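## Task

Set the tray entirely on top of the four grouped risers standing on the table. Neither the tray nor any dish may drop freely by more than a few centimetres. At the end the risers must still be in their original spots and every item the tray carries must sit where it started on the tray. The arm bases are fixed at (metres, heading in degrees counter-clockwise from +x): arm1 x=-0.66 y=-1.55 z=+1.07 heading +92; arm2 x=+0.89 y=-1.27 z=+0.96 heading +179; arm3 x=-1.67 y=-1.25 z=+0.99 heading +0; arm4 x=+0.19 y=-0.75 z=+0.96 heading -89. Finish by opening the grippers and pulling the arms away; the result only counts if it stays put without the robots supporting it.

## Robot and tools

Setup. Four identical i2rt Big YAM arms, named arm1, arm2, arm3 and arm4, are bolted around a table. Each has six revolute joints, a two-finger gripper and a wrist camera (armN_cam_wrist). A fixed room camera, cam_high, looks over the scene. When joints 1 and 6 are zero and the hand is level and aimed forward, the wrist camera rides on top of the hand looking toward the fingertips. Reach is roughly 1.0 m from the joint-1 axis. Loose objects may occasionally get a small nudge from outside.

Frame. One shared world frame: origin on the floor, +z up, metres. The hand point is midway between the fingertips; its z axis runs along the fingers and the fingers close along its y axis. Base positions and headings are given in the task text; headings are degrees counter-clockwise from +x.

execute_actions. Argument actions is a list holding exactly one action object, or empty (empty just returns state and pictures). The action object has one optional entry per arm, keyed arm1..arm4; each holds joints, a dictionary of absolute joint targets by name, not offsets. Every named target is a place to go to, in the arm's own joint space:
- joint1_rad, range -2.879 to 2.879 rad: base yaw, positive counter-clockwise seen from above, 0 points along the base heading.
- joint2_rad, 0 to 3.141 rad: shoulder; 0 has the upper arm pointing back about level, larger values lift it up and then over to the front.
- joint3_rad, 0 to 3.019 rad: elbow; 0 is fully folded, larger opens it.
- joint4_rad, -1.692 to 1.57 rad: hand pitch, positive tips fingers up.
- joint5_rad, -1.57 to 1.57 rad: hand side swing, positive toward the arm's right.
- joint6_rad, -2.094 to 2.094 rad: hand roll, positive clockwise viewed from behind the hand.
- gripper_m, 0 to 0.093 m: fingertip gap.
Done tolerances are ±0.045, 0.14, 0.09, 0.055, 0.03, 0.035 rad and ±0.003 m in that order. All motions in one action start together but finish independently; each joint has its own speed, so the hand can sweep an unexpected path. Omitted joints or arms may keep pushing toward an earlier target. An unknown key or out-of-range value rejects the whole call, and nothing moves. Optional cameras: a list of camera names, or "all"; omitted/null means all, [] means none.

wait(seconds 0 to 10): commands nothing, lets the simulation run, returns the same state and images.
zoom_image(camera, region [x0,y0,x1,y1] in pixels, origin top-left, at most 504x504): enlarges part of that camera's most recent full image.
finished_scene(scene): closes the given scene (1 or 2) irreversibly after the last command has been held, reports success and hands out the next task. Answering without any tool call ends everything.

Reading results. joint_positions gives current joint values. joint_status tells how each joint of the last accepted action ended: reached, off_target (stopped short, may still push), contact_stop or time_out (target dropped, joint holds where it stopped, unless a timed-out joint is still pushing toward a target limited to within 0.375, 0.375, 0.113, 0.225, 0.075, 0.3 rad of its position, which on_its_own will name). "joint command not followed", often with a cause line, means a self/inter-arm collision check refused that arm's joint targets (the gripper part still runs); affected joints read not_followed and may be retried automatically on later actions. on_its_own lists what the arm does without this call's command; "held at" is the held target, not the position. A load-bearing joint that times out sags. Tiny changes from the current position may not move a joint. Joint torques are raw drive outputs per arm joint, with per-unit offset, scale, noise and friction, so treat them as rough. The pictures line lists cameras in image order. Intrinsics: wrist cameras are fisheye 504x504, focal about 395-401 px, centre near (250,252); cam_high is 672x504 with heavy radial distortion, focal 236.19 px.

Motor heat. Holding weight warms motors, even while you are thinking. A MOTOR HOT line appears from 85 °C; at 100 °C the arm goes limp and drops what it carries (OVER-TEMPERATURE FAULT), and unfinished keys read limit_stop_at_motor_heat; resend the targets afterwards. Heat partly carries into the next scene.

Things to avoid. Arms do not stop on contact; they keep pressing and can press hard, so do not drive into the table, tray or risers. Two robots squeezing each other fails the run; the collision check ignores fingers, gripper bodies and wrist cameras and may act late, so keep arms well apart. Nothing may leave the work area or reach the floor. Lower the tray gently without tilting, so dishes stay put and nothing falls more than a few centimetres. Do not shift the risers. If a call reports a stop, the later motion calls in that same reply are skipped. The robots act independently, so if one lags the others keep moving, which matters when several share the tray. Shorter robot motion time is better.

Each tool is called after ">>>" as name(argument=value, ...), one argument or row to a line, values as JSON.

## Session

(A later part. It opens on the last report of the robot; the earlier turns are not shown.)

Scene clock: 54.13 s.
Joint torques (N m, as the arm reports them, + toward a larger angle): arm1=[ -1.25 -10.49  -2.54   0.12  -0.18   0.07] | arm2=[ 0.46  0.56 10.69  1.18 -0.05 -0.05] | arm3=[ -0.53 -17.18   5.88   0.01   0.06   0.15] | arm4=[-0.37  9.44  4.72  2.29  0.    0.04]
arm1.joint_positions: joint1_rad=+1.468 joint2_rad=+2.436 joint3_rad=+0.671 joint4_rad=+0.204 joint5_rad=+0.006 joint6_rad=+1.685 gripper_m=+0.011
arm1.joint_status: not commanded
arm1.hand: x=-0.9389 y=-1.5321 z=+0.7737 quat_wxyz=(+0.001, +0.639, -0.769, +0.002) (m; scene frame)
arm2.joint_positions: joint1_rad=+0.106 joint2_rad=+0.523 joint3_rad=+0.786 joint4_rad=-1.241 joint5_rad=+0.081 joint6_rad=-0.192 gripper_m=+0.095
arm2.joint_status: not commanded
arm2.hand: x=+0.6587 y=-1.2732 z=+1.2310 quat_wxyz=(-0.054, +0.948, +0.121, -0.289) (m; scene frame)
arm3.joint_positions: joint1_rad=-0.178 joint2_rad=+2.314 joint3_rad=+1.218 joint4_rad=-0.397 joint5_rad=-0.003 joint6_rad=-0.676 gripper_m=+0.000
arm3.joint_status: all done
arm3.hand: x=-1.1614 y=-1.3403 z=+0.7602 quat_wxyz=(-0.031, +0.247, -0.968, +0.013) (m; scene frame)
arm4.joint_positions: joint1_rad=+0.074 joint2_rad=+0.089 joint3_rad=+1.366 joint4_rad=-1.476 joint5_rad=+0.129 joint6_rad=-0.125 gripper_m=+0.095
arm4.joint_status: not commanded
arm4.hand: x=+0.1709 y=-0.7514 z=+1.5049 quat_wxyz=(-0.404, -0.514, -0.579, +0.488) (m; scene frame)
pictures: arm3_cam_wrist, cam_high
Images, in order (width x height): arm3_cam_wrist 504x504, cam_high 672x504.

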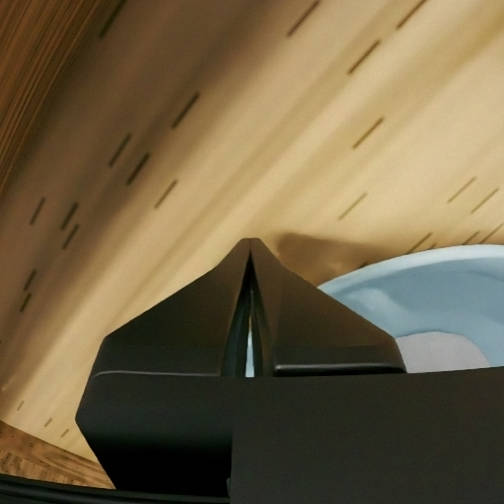

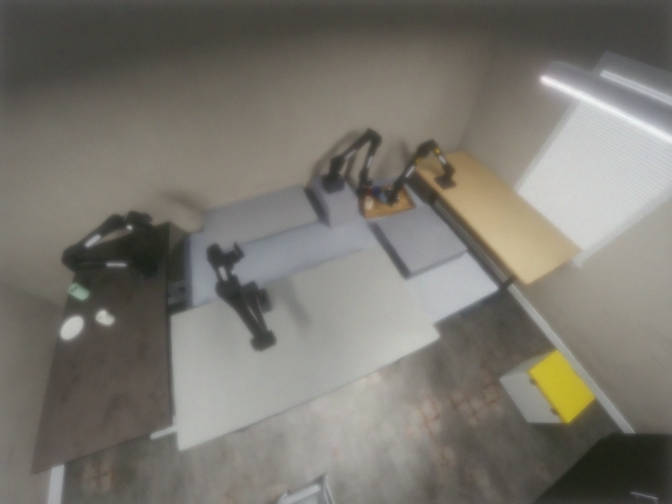

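>>> execute_actions(
  actions=[
    {"arm3":{"joints":{"joint1_rad":-0.13}}},
  ],
  cameras=[],
)

>>> execute_actions(
  actions=[
    {"arm3":{"joints":{"joint2_rad":2.0,"joint3_rad":1.15,"joint4_rad":-0.72}}},
  ],
  cameras=[],
)

>>> execute_actions(
  actions=[
    {"arm3":{"joints":{"joint1_rad":-0.2,"joint2_rad":1.3,"joint3_rad":1.2,"joint4_rad":-0.95,"joint6_rad":0,"gripper_m":0.07}}},
  ],
  cameras=["arm3_cam_wrist"],
)

Scene clock: 55.03 s.
Joint torques (N m, as the arm reports them, + toward a larger angle): arm1=[ -1.22 -10.95  -2.56   0.05  -0.18   0.08] | arm2=[ 0.41  0.52 10.7   1.2  -0.06 -0.05] | arm3=[ -1.88 -17.44   5.84  -0.02   0.02   0.17] | arm4=[-0.44  9.39  4.76  2.27 -0.02  0.04]
arm1.joint_positions: joint1_rad=+1.468 joint2_rad=+2.436 joint3_rad=+0.671 joint4_rad=+0.204 joint5_rad=+0.006 joint6_rad=+1.685 gripper_m=+0.011
arm1.joint_status: not commanded
arm1.hand: x=-0.9389 y=-1.5321 z=+0.7737 quat_wxyz=(+0.001, +0.639, -0.769, +0.002) (m; scene frame)
arm2.joint_positions: joint1_rad=+0.106 joint2_rad=+0.523 joint3_rad=+0.786 joint4_rad=-1.241 joint5_rad=+0.081 joint6_rad=-0.192 gripper_m=+0.095
arm2.joint_status: not commanded
arm2.hand: x=+0.6587 y=-1.2732 z=+1.2310 quat_wxyz=(-0.054, +0.948, +0.121, -0.289) (m; scene frame)
arm3.joint_positions: joint1_rad=-0.128 joint2_rad=+2.314 joint3_rad=+1.218 joint4_rad=-0.397 joint5_rad=-0.001 joint6_rad=-0.676 gripper_m=+0.000
arm3.joint_status: all done
arm3.hand: x=-1.1574 y=-1.3143 z=+0.7602 quat_wxyz=(-0.032, +0.272, -0.962, +0.013) (m; scene frame)
arm4.joint_positions: joint1_rad=+0.074 joint2_rad=+0.089 joint3_rad=+1.366 joint4_rad=-1.476 joint5_rad=+0.129 joint6_rad=-0.125 gripper_m=+0.095
arm4.joint_status: not commanded
arm4.hand: x=+0.1709 y=-0.7514 z=+1.5049 quat_wxyz=(-0.404, -0.514, -0.579, +0.488) (m; scene frame)
pictures: none
No camera images: the call's "cameras" was empty. Leave "cameras" out to get every camera's image.

Scene clock: 56.30 s.
Joint torques (N m, as the arm reports them, + toward a larger angle): arm1=[ -1.27 -10.73  -2.52   0.09  -0.18   0.06] | arm2=[ 0.3   0.7  10.71  1.2  -0.05 -0.06] | arm3=[ -1.17 -16.21   7.01  -0.06   0.02   0.16] | arm4=[-0.6   9.74  4.74  2.29 -0.03  0.07]
arm1.joint_positions: joint1_rad=+1.468 joint2_rad=+2.436 joint3_rad=+0.671 joint4_rad=+0.204 joint5_rad=+0.006 joint6_rad=+1.685 gripper_m=+0.011
arm1.joint_status: not commanded
arm1.hand: x=-0.9389 y=-1.5321 z=+0.7737 quat_wxyz=(+0.001, +0.639, -0.769, +0.002) (m; scene frame)
arm2.joint_positions: joint1_rad=+0.106 joint2_rad=+0.523 joint3_rad=+0.786 joint4_rad=-1.241 joint5_rad=+0.081 joint6_rad=-0.192 gripper_m=+0.095
arm2.joint_status: not commanded
arm2.hand: x=+0.6587 y=-1.2732 z=+1.2310 quat_wxyz=(-0.054, +0.948, +0.121, -0.289) (m; scene frame)
arm3.joint_positions: joint1_rad=-0.128 joint2_rad=+1.970 joint3_rad=+1.143 joint4_rad=-0.707 joint5_rad=-0.001 joint6_rad=-0.676 gripper_m=+0.000
arm3.joint_status: all done
arm3.hand: x=-1.1783 y=-1.3116 z=+0.9084 quat_wxyz=(-0.013, +0.272, -0.962, +0.005) (m; scene frame)
arm4.joint_positions: joint1_rad=+0.074 joint2_rad=+0.089 joint3_rad=+1.366 joint4_rad=-1.476 joint5_rad=+0.129 joint6_rad=-0.125 gripper_m=+0.095
arm4.joint_status: not commanded
arm4.hand: x=+0.1709 y=-0.7514 z=+1.5049 quat_wxyz=(-0.404, -0.514, -0.579, +0.488) (m; scene frame)
pictures: none
No camera images: the call's "cameras" was empty. Leave "cameras" out to get every camera's image.

Scene clock: 57.97 s.
Joint torques (N m, as the arm reports them, + toward a larger angle): arm1=[ -1.36 -10.46  -2.67  -0.01  -0.19   0.07] | arm2=[ 0.42  0.56 10.7   1.19 -0.05 -0.06] | arm3=[-0.65 -9.11 12.39  0.9   0.06  0.2 ] | arm4=[-0.81  9.12  4.8   2.3   0.    0.04]
arm1.joint_positions: joint1_rad=+1.468 joint2_rad=+2.436 joint3_rad=+0.671 joint4_rad=+0.204 joint5_rad=+0.006 joint6_rad=+1.685 gripper_m=+0.011
arm1.joint_status: not commanded
arm1.hand: x=-0.9389 y=-1.5321 z=+0.7737 quat_wxyz=(+0.001, +0.639, -0.769, +0.002) (m; scene frame)
arm2.joint_positions: joint1_rad=+0.106 joint2_rad=+0.523 joint3_rad=+0.786 joint4_rad=-1.241 joint5_rad=+0.081 joint6_rad=-0.192 gripper_m=+0.095
arm2.joint_status: not commanded
arm2.hand: x=+0.6587 y=-1.2732 z=+1.2310 quat_wxyz=(-0.054, +0.948, +0.121, -0.289) (m; scene frame)
arm3.joint_positions: joint1_rad=-0.208 joint2_rad=+1.279 joint3_rad=+1.186 joint4_rad=-0.935 joint5_rad=-0.001 joint6_rad=-0.008 gripper_m=+0.070
arm3.joint_status: all done
arm3.hand: x=-1.1954 y=-1.3484 z=+1.2489 quat_wxyz=(-0.262, -0.095, -0.960, +0.028) (m; scene frame)
arm4.joint_positions: joint1_rad=+0.074 joint2_rad=+0.089 joint3_rad=+1.366 joint4_rad=-1.476 joint5_rad=+0.129 joint6_rad=-0.125 gripper_m=+0.095
arm4.joint_status: not commanded
arm4.hand: x=+0.1709 y=-0.7514 z=+1.5049 quat_wxyz=(-0.404, -0.514, -0.579, +0.488) (m; scene frame)
pictures: arm3_cam_wrist
Images, in order (width x height): arm3_cam_wrist 504x504.

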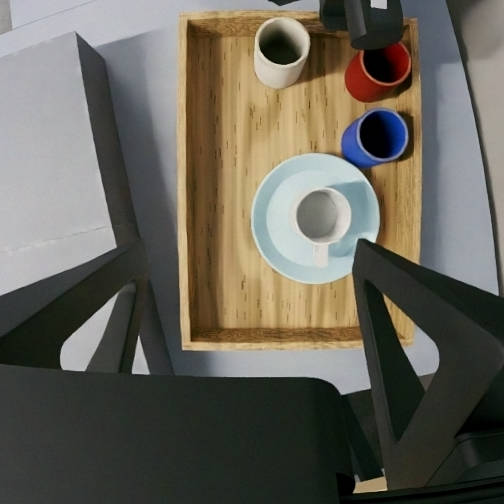

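>>> execute_actions(
  actions=[
    {"arm3":{"joints":{"joint1_rad":-0.608,"joint2_rad":2.0,"joint3_rad":1.31,"joint4_rad":-0.83,"joint6_rad":1.14,"gripper_m":0.0}}},
  ],
  cameras=[],
)

>>> execute_actions(
  actions=[
    {"arm3":{"joints":{"joint2_rad":2.19,"joint3_rad":1.315,"joint4_rad":-0.63}}},
  ],
  cameras=["arm3_cam_wrist"],
)

Scene clock: 60.40 s.
Joint torques (N m, as the arm reports them, + toward a larger angle): arm1=[ -1.36 -11.21  -2.57   0.04  -0.19   0.09] | arm2=[ 0.41  0.51 10.69  1.26 -0.05 -0.04] | arm3=[ -1.04 -19.88   8.95   0.76   0.08   0.15] | arm4=[-0.75  9.34  4.79  2.13 -0.02  0.03]
arm1.joint_positions: joint1_rad=+1.468 joint2_rad=+2.436 joint3_rad=+0.671 joint4_rad=+0.204 joint5_rad=+0.006 joint6_rad=+1.685 gripper_m=+0.011
arm1.joint_status: not commanded
arm1.hand: x=-0.9389 y=-1.5321 z=+0.7737 quat_wxyz=(+0.001, +0.639, -0.769, +0.002) (m; scene frame)
arm2.joint_positions: joint1_rad=+0.106 joint2_rad=+0.523 joint3_rad=+0.786 joint4_rad=-1.241 joint5_rad=+0.081 joint6_rad=-0.192 gripper_m=+0.095
arm2.joint_status: not commanded
arm2.hand: x=+0.6587 y=-1.2732 z=+1.2310 quat_wxyz=(-0.054, +0.948, +0.121, -0.289) (m; scene frame)
arm3.joint_positions: joint1_rad=-0.611 joint2_rad=+2.008 joint3_rad=+1.295 joint4_rad=-0.834 joint5_rad=+0.001 joint6_rad=+1.132 gripper_m=+0.000
arm3.joint_status: all done
arm3.hand: x=-1.2321 y=-1.5572 z=+0.9315 quat_wxyz=(-0.008, -0.764, -0.645, +0.001) (m; scene frame)
arm4.joint_positions: joint1_rad=+0.074 joint2_rad=+0.089 joint3_rad=+1.366 joint4_rad=-1.476 joint5_rad=+0.129 joint6_rad=-0.125 gripper_m=+0.095
arm4.joint_status: not commanded
arm4.hand: x=+0.1709 y=-0.7514 z=+1.5049 quat_wxyz=(-0.404, -0.514, -0.579, +0.488) (m; scene frame)
pictures: none
No camera images: the call's "cameras" was empty. Leave "cameras" out to get every camera's image.

Scene clock: 61.47 s.
Joint torques (N m, as the arm reports them, + toward a larger angle): arm1=[ -0.94 -10.37  -2.47   0.09  -0.17   0.08] | arm2=[ 0.4   0.56 10.68  1.23 -0.05 -0.05] | arm3=[ -0.99 -21.43   7.4    1.08   0.08   0.18] | arm4=[-0.6   9.49  4.76  2.32 -0.01  0.03]
arm1.joint_positions: joint1_rad=+1.468 joint2_rad=+2.436 joint3_rad=+0.671 joint4_rad=+0.204 joint5_rad=+0.006 joint6_rad=+1.685 gripper_m=+0.011
arm1.joint_status: not commanded
arm1.hand: x=-0.9389 y=-1.5321 z=+0.7737 quat_wxyz=(+0.001, +0.639, -0.769, +0.002) (m; scene frame)
arm2.joint_positions: joint1_rad=+0.106 joint2_rad=+0.523 joint3_rad=+0.786 joint4_rad=-1.241 joint5_rad=+0.081 joint6_rad=-0.192 gripper_m=+0.095
arm2.joint_status: not commanded
arm2.hand: x=+0.6587 y=-1.2732 z=+1.2310 quat_wxyz=(-0.054, +0.948, +0.121, -0.289) (m; scene frame)
arm3.joint_positions: joint1_rad=-0.611 joint2_rad=+2.192 joint3_rad=+1.299 joint4_rad=-0.643 joint5_rad=+0.001 joint6_rad=+1.133 gripper_m=+0.000
arm3.joint_status: all done
arm3.hand: x=-1.2271 y=-1.5613 z=+0.8378 quat_wxyz=(-0.013, -0.765, -0.644, -0.001) (m; scene frame)
arm4.joint_positions: joint1_rad=+0.074 joint2_rad=+0.089 joint3_rad=+1.366 joint4_rad=-1.476 joint5_rad=+0.129 joint6_rad=-0.125 gripper_m=+0.095
arm4.joint_status: not commanded
arm4.hand: x=+0.1709 y=-0.7514 z=+1.5049 quat_wxyz=(-0.404, -0.514, -0.579, +0.488) (m; scene frame)
pictures: arm3_cam_wrist
Images, in order (width x height): arm3_cam_wrist 504x504.

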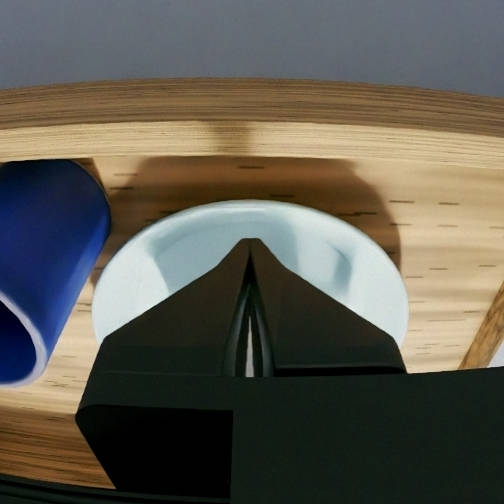

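>>> execute_actions(
  actions=[
    {"arm3":{"joints":{"joint2_rad":2.28,"joint3_rad":1.33,"joint4_rad":-0.555}}},
  ],
  cameras=[],
)

>>> execute_actions(
  actions=[
    {"arm3":{"joints":{"joint2_rad":2.36,"joint3_rad":1.35,"joint4_rad":-0.495}}},
  ],
  cameras=["arm3_cam_wrist"],
)

Scene clock: 62.43 s.
Joint torques (N m, as the arm reports them, + toward a larger angle): arm1=[ -1.47 -10.45  -2.48   0.13  -0.18   0.04] | arm2=[ 0.3   0.6  10.71  1.22 -0.05 -0.05] | arm3=[ -0.81 -19.51   7.42   1.26   0.09   0.18] | arm4=[-0.75  9.52  4.83  2.3   0.    0.07]
arm1.joint_positions: joint1_rad=+1.468 joint2_rad=+2.436 joint3_rad=+0.671 joint4_rad=+0.204 joint5_rad=+0.006 joint6_rad=+1.685 gripper_m=+0.011
arm1.joint_status: not commanded
arm1.hand: x=-0.9389 y=-1.5321 z=+0.7737 quat_wxyz=(+0.001, +0.639, -0.769, +0.002) (m; scene frame)
arm2.joint_positions: joint1_rad=+0.106 joint2_rad=+0.523 joint3_rad=+0.786 joint4_rad=-1.241 joint5_rad=+0.081 joint6_rad=-0.192 gripper_m=+0.095
arm2.joint_status: not commanded
arm2.hand: x=+0.6587 y=-1.2732 z=+1.2310 quat_wxyz=(-0.054, +0.948, +0.121, -0.289) (m; scene frame)
arm3.joint_positions: joint1_rad=-0.611 joint2_rad=+2.257 joint3_rad=+1.310 joint4_rad=-0.568 joint5_rad=+0.001 joint6_rad=+1.133 gripper_m=+0.000
arm3.joint_status: all done
arm3.hand: x=-1.2230 y=-1.5644 z=+0.8069 quat_wxyz=(-0.024, -0.764, -0.644, -0.003) (m; scene frame)
arm4.joint_positions: joint1_rad=+0.074 joint2_rad=+0.089 joint3_rad=+1.366 joint4_rad=-1.476 joint5_rad=+0.129 joint6_rad=-0.125 gripper_m=+0.095
arm4.joint_status: not commanded
arm4.hand: x=+0.1709 y=-0.7514 z=+1.5049 quat_wxyz=(-0.404, -0.514, -0.579, +0.488) (m; scene frame)
pictures: none
No camera images: the call's "cameras" was empty. Leave "cameras" out to get every camera's image.

Scene clock: 63.23 s.
Joint torques (N m, as the arm reports them, + toward a larger angle): arm1=[ -1.36 -10.37  -2.63   0.08  -0.18   0.08] | arm2=[ 0.21  0.71 10.7   1.24 -0.06 -0.06] | arm3=[ -1.18 -18.97   6.72   1.17   0.2    0.16] | arm4=[-0.8   9.3   4.78  2.26 -0.03  0.05]
arm1.joint_positions: joint1_rad=+1.468 joint2_rad=+2.436 joint3_rad=+0.671 joint4_rad=+0.204 joint5_rad=+0.006 joint6_rad=+1.685 gripper_m=+0.011
arm1.joint_status: not commanded
arm1.hand: x=-0.9389 y=-1.5321 z=+0.7737 quat_wxyz=(+0.001, +0.639, -0.769, +0.002) (m; scene frame)
arm2.joint_positions: joint1_rad=+0.106 joint2_rad=+0.523 joint3_rad=+0.786 joint4_rad=-1.241 joint5_rad=+0.081 joint6_rad=-0.192 gripper_m=+0.095
arm2.joint_status: not commanded
arm2.hand: x=+0.6587 y=-1.2732 z=+1.2310 quat_wxyz=(-0.054, +0.948, +0.121, -0.289) (m; scene frame)
arm3.joint_positions: joint1_rad=-0.609 joint2_rad=+2.336 joint3_rad=+1.334 joint4_rad=-0.507 joint5_rad=-0.001 joint6_rad=+1.134 gripper_m=+0.000
arm3.joint_status: all done
arm3.hand: x=-1.2200 y=-1.5652 z=+0.7716 quat_wxyz=(-0.026, -0.764, -0.644, -0.005) (m; scene frame)
arm4.joint_positions: joint1_rad=+0.074 joint2_rad=+0.089 joint3_rad=+1.366 joint4_rad=-1.476 joint5_rad=+0.129 joint6_rad=-0.125 gripper_m=+0.095
arm4.joint_status: not commanded
arm4.hand: x=+0.1709 y=-0.7514 z=+1.5049 quat_wxyz=(-0.404, -0.514, -0.579, +0.488) (m; scene frame)
pictures: arm3_cam_wrist
Images, in order (width x height): arm3_cam_wrist 504x504.

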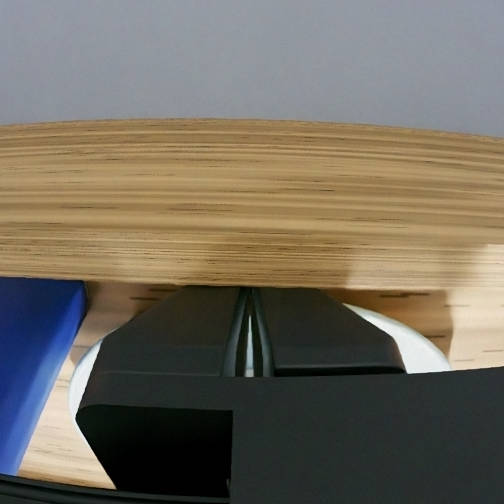

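>>> execute_actions(
  actions=[
    {"arm3":{"joints":{"joint2_rad":2.38,"joint4_rad":-0.52}}},
  ],
  cameras=[],
)

>>> execute_actions(
  actions=[
    {"arm3":{"joints":{"joint1_rad":-0.55,"joint4_rad":-0.58,"joint6_rad":1.2}}},
  ],
  cameras=["arm3_cam_wrist"],
)

Scene clock: 63.80 s.
Joint torques (N m, as the arm reports them, + toward a larger angle): arm1=[ -1.44 -10.2   -2.57   0.09  -0.19   0.08] | arm2=[ 0.14  0.61 10.68  1.23 -0.05 -0.05] | arm3=[ -1.1  -17.42   6.6   -0.06   0.21   0.16] | arm4=[-0.45  9.75  4.72  2.21  0.01  0.06]
arm1.joint_positions: joint1_rad=+1.468 joint2_rad=+2.436 joint3_rad=+0.671 joint4_rad=+0.204 joint5_rad=+0.006 joint6_rad=+1.685 gripper_m=+0.011
arm1.joint_status: not commanded
arm1.hand: x=-0.9389 y=-1.5321 z=+0.7737 quat_wxyz=(+0.001, +0.639, -0.769, +0.002) (m; scene frame)
arm2.joint_positions: joint1_rad=+0.106 joint2_rad=+0.523 joint3_rad=+0.786 joint4_rad=-1.241 joint5_rad=+0.081 joint6_rad=-0.192 gripper_m=+0.095
arm2.joint_status: not commanded
arm2.hand: x=+0.6587 y=-1.2732 z=+1.2310 quat_wxyz=(-0.054, +0.948, +0.121, -0.289) (m; scene frame)
arm3.joint_positions: joint1_rad=-0.609 joint2_rad=+2.337 joint3_rad=+1.334 joint4_rad=-0.507 joint5_rad=-0.001 joint6_rad=+1.134 gripper_m=+0.000
arm3.joint_status: all done
arm3.hand: x=-1.2202 y=-1.5650 z=+0.7712 quat_wxyz=(-0.026, -0.764, -0.644, -0.005) (m; scene frame)
arm4.joint_positions: joint1_rad=+0.074 joint2_rad=+0.089 joint3_rad=+1.366 joint4_rad=-1.476 joint5_rad=+0.129 joint6_rad=-0.125 gripper_m=+0.095
arm4.joint_status: not commanded
arm4.hand: x=+0.1709 y=-0.7514 z=+1.5049 quat_wxyz=(-0.404, -0.514, -0.579, +0.488) (m; scene frame)
pictures: none
No camera images: the call's "cameras" was empty. Leave "cameras" out to get every camera's image.

Scene clock: 64.67 s.
Joint torques (N m, as the arm reports them, + toward a larger angle): arm1=[ -1.69 -10.57  -2.65   0.1   -0.17   0.07] | arm2=[ 0.21  0.52 10.72  1.2  -0.06 -0.06] | arm3=[ -0.69 -17.43   6.48  -0.27  -0.08   0.2 ] | arm4=[-0.55  9.38  4.78  2.31 -0.01  0.05]
arm1.joint_positions: joint1_rad=+1.468 joint2_rad=+2.436 joint3_rad=+0.671 joint4_rad=+0.204 joint5_rad=+0.006 joint6_rad=+1.685 gripper_m=+0.011
arm1.joint_status: not commanded
arm1.hand: x=-0.9389 y=-1.5321 z=+0.7737 quat_wxyz=(+0.001, +0.639, -0.769, +0.002) (m; scene frame)
arm2.joint_positions: joint1_rad=+0.106 joint2_rad=+0.523 joint3_rad=+0.786 joint4_rad=-1.241 joint5_rad=+0.081 joint6_rad=-0.192 gripper_m=+0.095
arm2.joint_status: not commanded
arm2.hand: x=+0.6587 y=-1.2732 z=+1.2310 quat_wxyz=(-0.054, +0.948, +0.121, -0.289) (m; scene frame)
arm3.joint_positions: joint1_rad=-0.555 joint2_rad=+2.339 joint3_rad=+1.334 joint4_rad=-0.566 joint5_rad=+0.005 joint6_rad=+1.192 gripper_m=+0.000
arm3.joint_status: all done
arm3.hand: x=-1.2173 y=-1.5328 z=+0.7698 quat_wxyz=(+0.002, -0.766, -0.643, +0.006) (m; scene frame)
arm4.joint_positions: joint1_rad=+0.074 joint2_rad=+0.089 joint3_rad=+1.366 joint4_rad=-1.476 joint5_rad=+0.129 joint6_rad=-0.125 gripper_m=+0.095
arm4.joint_status: not commanded
arm4.hand: x=+0.1709 y=-0.7514 z=+1.5049 quat_wxyz=(-0.404, -0.514, -0.579, +0.488) (m; scene frame)
pictures: arm3_cam_wrist
Images, in order (width x height): arm3_cam_wrist 504x504.

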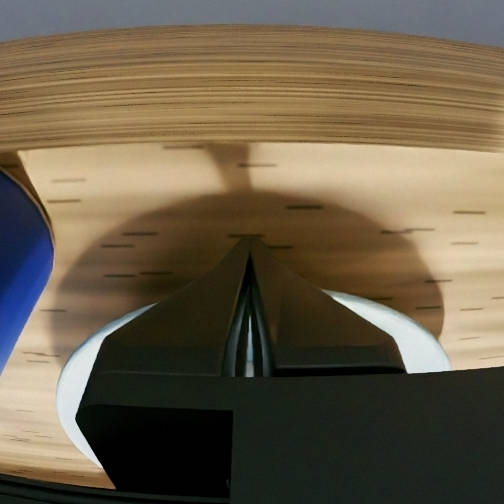

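>>> execute_actions(
  actions=[
    {"arm3":{"joints":{"joint1_rad":-0.575,"joint2_rad":2.2,"joint3_rad":1.32,"joint4_rad":-0.67}}},
  ],
  cameras=[],
)

>>> execute_actions(
  actions=[
    {"arm3":{"joints":{"joint2_rad":1.95,"joint3_rad":1.31,"joint4_rad":-0.9}}},
  ],
  cameras=[],
)

>>> execute_actions(
  actions=[
    {"arm3":{"joints":{"joint1_rad":-0.295,"joint2_rad":2.1,"joint3_rad":1.49,"joint4_rad":-0.85,"joint6_rad":-1.69}}},
  ],
  cameras=["arm3_cam_wrist"],
)

Scene clock: 66.33 s.
Joint torques (N m, as the arm reports them, + toward a larger angle): arm1=[ -0.92 -10.24  -2.59   0.15  -0.18   0.07] | arm2=[ 0.42  0.68 10.72  1.22 -0.06 -0.05] | arm3=[ -1.58 -18.52   7.3    0.06   0.02   0.18] | arm4=[-0.51  9.47  4.72  2.24 -0.01  0.03]
arm1.joint_positions: joint1_rad=+1.468 joint2_rad=+2.436 joint3_rad=+0.671 joint4_rad=+0.204 joint5_rad=+0.006 joint6_rad=+1.685 gripper_m=+0.011
arm1.joint_status: not commanded
arm1.hand: x=-0.9389 y=-1.5321 z=+0.7737 quat_wxyz=(+0.001, +0.639, -0.769, +0.002) (m; scene frame)
arm2.joint_positions: joint1_rad=+0.106 joint2_rad=+0.523 joint3_rad=+0.786 joint4_rad=-1.241 joint5_rad=+0.081 joint6_rad=-0.192 gripper_m=+0.095
arm2.joint_status: not commanded
arm2.hand: x=+0.6587 y=-1.2732 z=+1.2310 quat_wxyz=(-0.054, +0.948, +0.121, -0.289) (m; scene frame)
arm3.joint_positions: joint1_rad=-0.570 joint2_rad=+2.178 joint3_rad=+1.310 joint4_rad=-0.660 joint5_rad=+0.002 joint6_rad=+1.193 gripper_m=+0.000
arm3.joint_status: all done
arm3.hand: x=-1.2099 y=-1.5459 z=+0.8480 quat_wxyz=(-0.018, -0.771, -0.637, -0.002) (m; scene frame)
arm4.joint_positions: joint1_rad=+0.074 joint2_rad=+0.089 joint3_rad=+1.366 joint4_rad=-1.476 joint5_rad=+0.129 joint6_rad=-0.125 gripper_m=+0.095
arm4.joint_status: not commanded
arm4.hand: x=+0.1709 y=-0.7514 z=+1.5049 quat_wxyz=(-0.404, -0.514, -0.579, +0.488) (m; scene frame)
pictures: none
No camera images: the call's "cameras" was empty. Leave "cameras" out to get every camera's image.

Scene clock: 67.53 s.
Joint torques (N m, as the arm reports them, + toward a larger angle): arm1=[ -1.51 -10.66  -2.54   0.07  -0.2    0.07] | arm2=[ 0.42  0.53 10.72  1.23 -0.04 -0.05] | arm3=[ -1.45 -16.81   8.96  -0.05   0.02   0.17] | arm4=[-0.81  9.58  4.79  2.23 -0.03  0.08]
arm1.joint_positions: joint1_rad=+1.468 joint2_rad=+2.436 joint3_rad=+0.671 joint4_rad=+0.204 joint5_rad=+0.006 joint6_rad=+1.685 gripper_m=+0.011
arm1.joint_status: not commanded
arm1.hand: x=-0.9389 y=-1.5321 z=+0.7737 quat_wxyz=(+0.001, +0.639, -0.769, +0.002) (m; scene frame)
arm2.joint_positions: joint1_rad=+0.106 joint2_rad=+0.523 joint3_rad=+0.786 joint4_rad=-1.241 joint5_rad=+0.081 joint6_rad=-0.192 gripper_m=+0.095
arm2.joint_status: not commanded
arm2.hand: x=+0.6587 y=-1.2732 z=+1.2310 quat_wxyz=(-0.054, +0.948, +0.121, -0.289) (m; scene frame)
arm3.joint_positions: joint1_rad=-0.570 joint2_rad=+1.919 joint3_rad=+1.300 joint4_rad=-0.887 joint5_rad=+0.002 joint6_rad=+1.193 gripper_m=+0.000
arm3.joint_status: all done
arm3.hand: x=-1.2165 y=-1.5409 z=+0.9784 quat_wxyz=(-0.028, -0.770, -0.637, -0.005) (m; scene frame)
arm4.joint_positions: joint1_rad=+0.074 joint2_rad=+0.089 joint3_rad=+1.366 joint4_rad=-1.476 joint5_rad=+0.129 joint6_rad=-0.125 gripper_m=+0.095
arm4.joint_status: not commanded
arm4.hand: x=+0.1709 y=-0.7514 z=+1.5049 quat_wxyz=(-0.404, -0.514, -0.579, +0.488) (m; scene frame)
pictures: none
No camera images: the call's "cameras" was empty. Leave "cameras" out to get every camera's image.

Scene clock: 70.23 s.
Joint torques (N m, as the arm reports them, + toward a larger angle): arm1=[ -1.05 -10.37  -2.53   0.    -0.2    0.09] | arm2=[ 0.41  0.51 10.74  1.17 -0.04 -0.05] | arm3=[ -0.54 -20.16  10.96   0.83  -0.04   0.05] | arm4=[-0.31  9.33  4.79  2.31 -0.03  0.04]
arm1.joint_positions: joint1_rad=+1.468 joint2_rad=+2.436 joint3_rad=+0.671 joint4_rad=+0.204 joint5_rad=+0.006 joint6_rad=+1.685 gripper_m=+0.011
arm1.joint_status: not commanded
arm1.hand: x=-0.9389 y=-1.5321 z=+0.7737 quat_wxyz=(+0.001, +0.639, -0.769, +0.002) (m; scene frame)
arm2.joint_positions: joint1_rad=+0.106 joint2_rad=+0.523 joint3_rad=+0.786 joint4_rad=-1.241 joint5_rad=+0.081 joint6_rad=-0.192 gripper_m=+0.095
arm2.joint_status: not commanded
arm2.hand: x=+0.6587 y=-1.2732 z=+1.2310 quat_wxyz=(-0.054, +0.948, +0.121, -0.289) (m; scene frame)
arm3.joint_positions: joint1_rad=-0.301 joint2_rad=+2.085 joint3_rad=+1.457 joint4_rad=-0.857 joint5_rad=-0.001 joint6_rad=-1.682 gripper_m=+0.000
arm3.joint_status: all done
arm3.hand: x=-1.1026 y=-1.4251 z=+0.9386 quat_wxyz=(-0.020, +0.638, -0.769, +0.032) (m; scene frame)
arm4.joint_positions: joint1_rad=+0.074 joint2_rad=+0.089 joint3_rad=+1.366 joint4_rad=-1.476 joint5_rad=+0.129 joint6_rad=-0.125 gripper_m=+0.095
arm4.joint_status: not commanded
arm4.hand: x=+0.1709 y=-0.7514 z=+1.5049 quat_wxyz=(-0.404, -0.514, -0.579, +0.488) (m; scene frame)
pictures: arm3_cam_wrist
Images, in order (width x height): arm3_cam_wrist 504x504.

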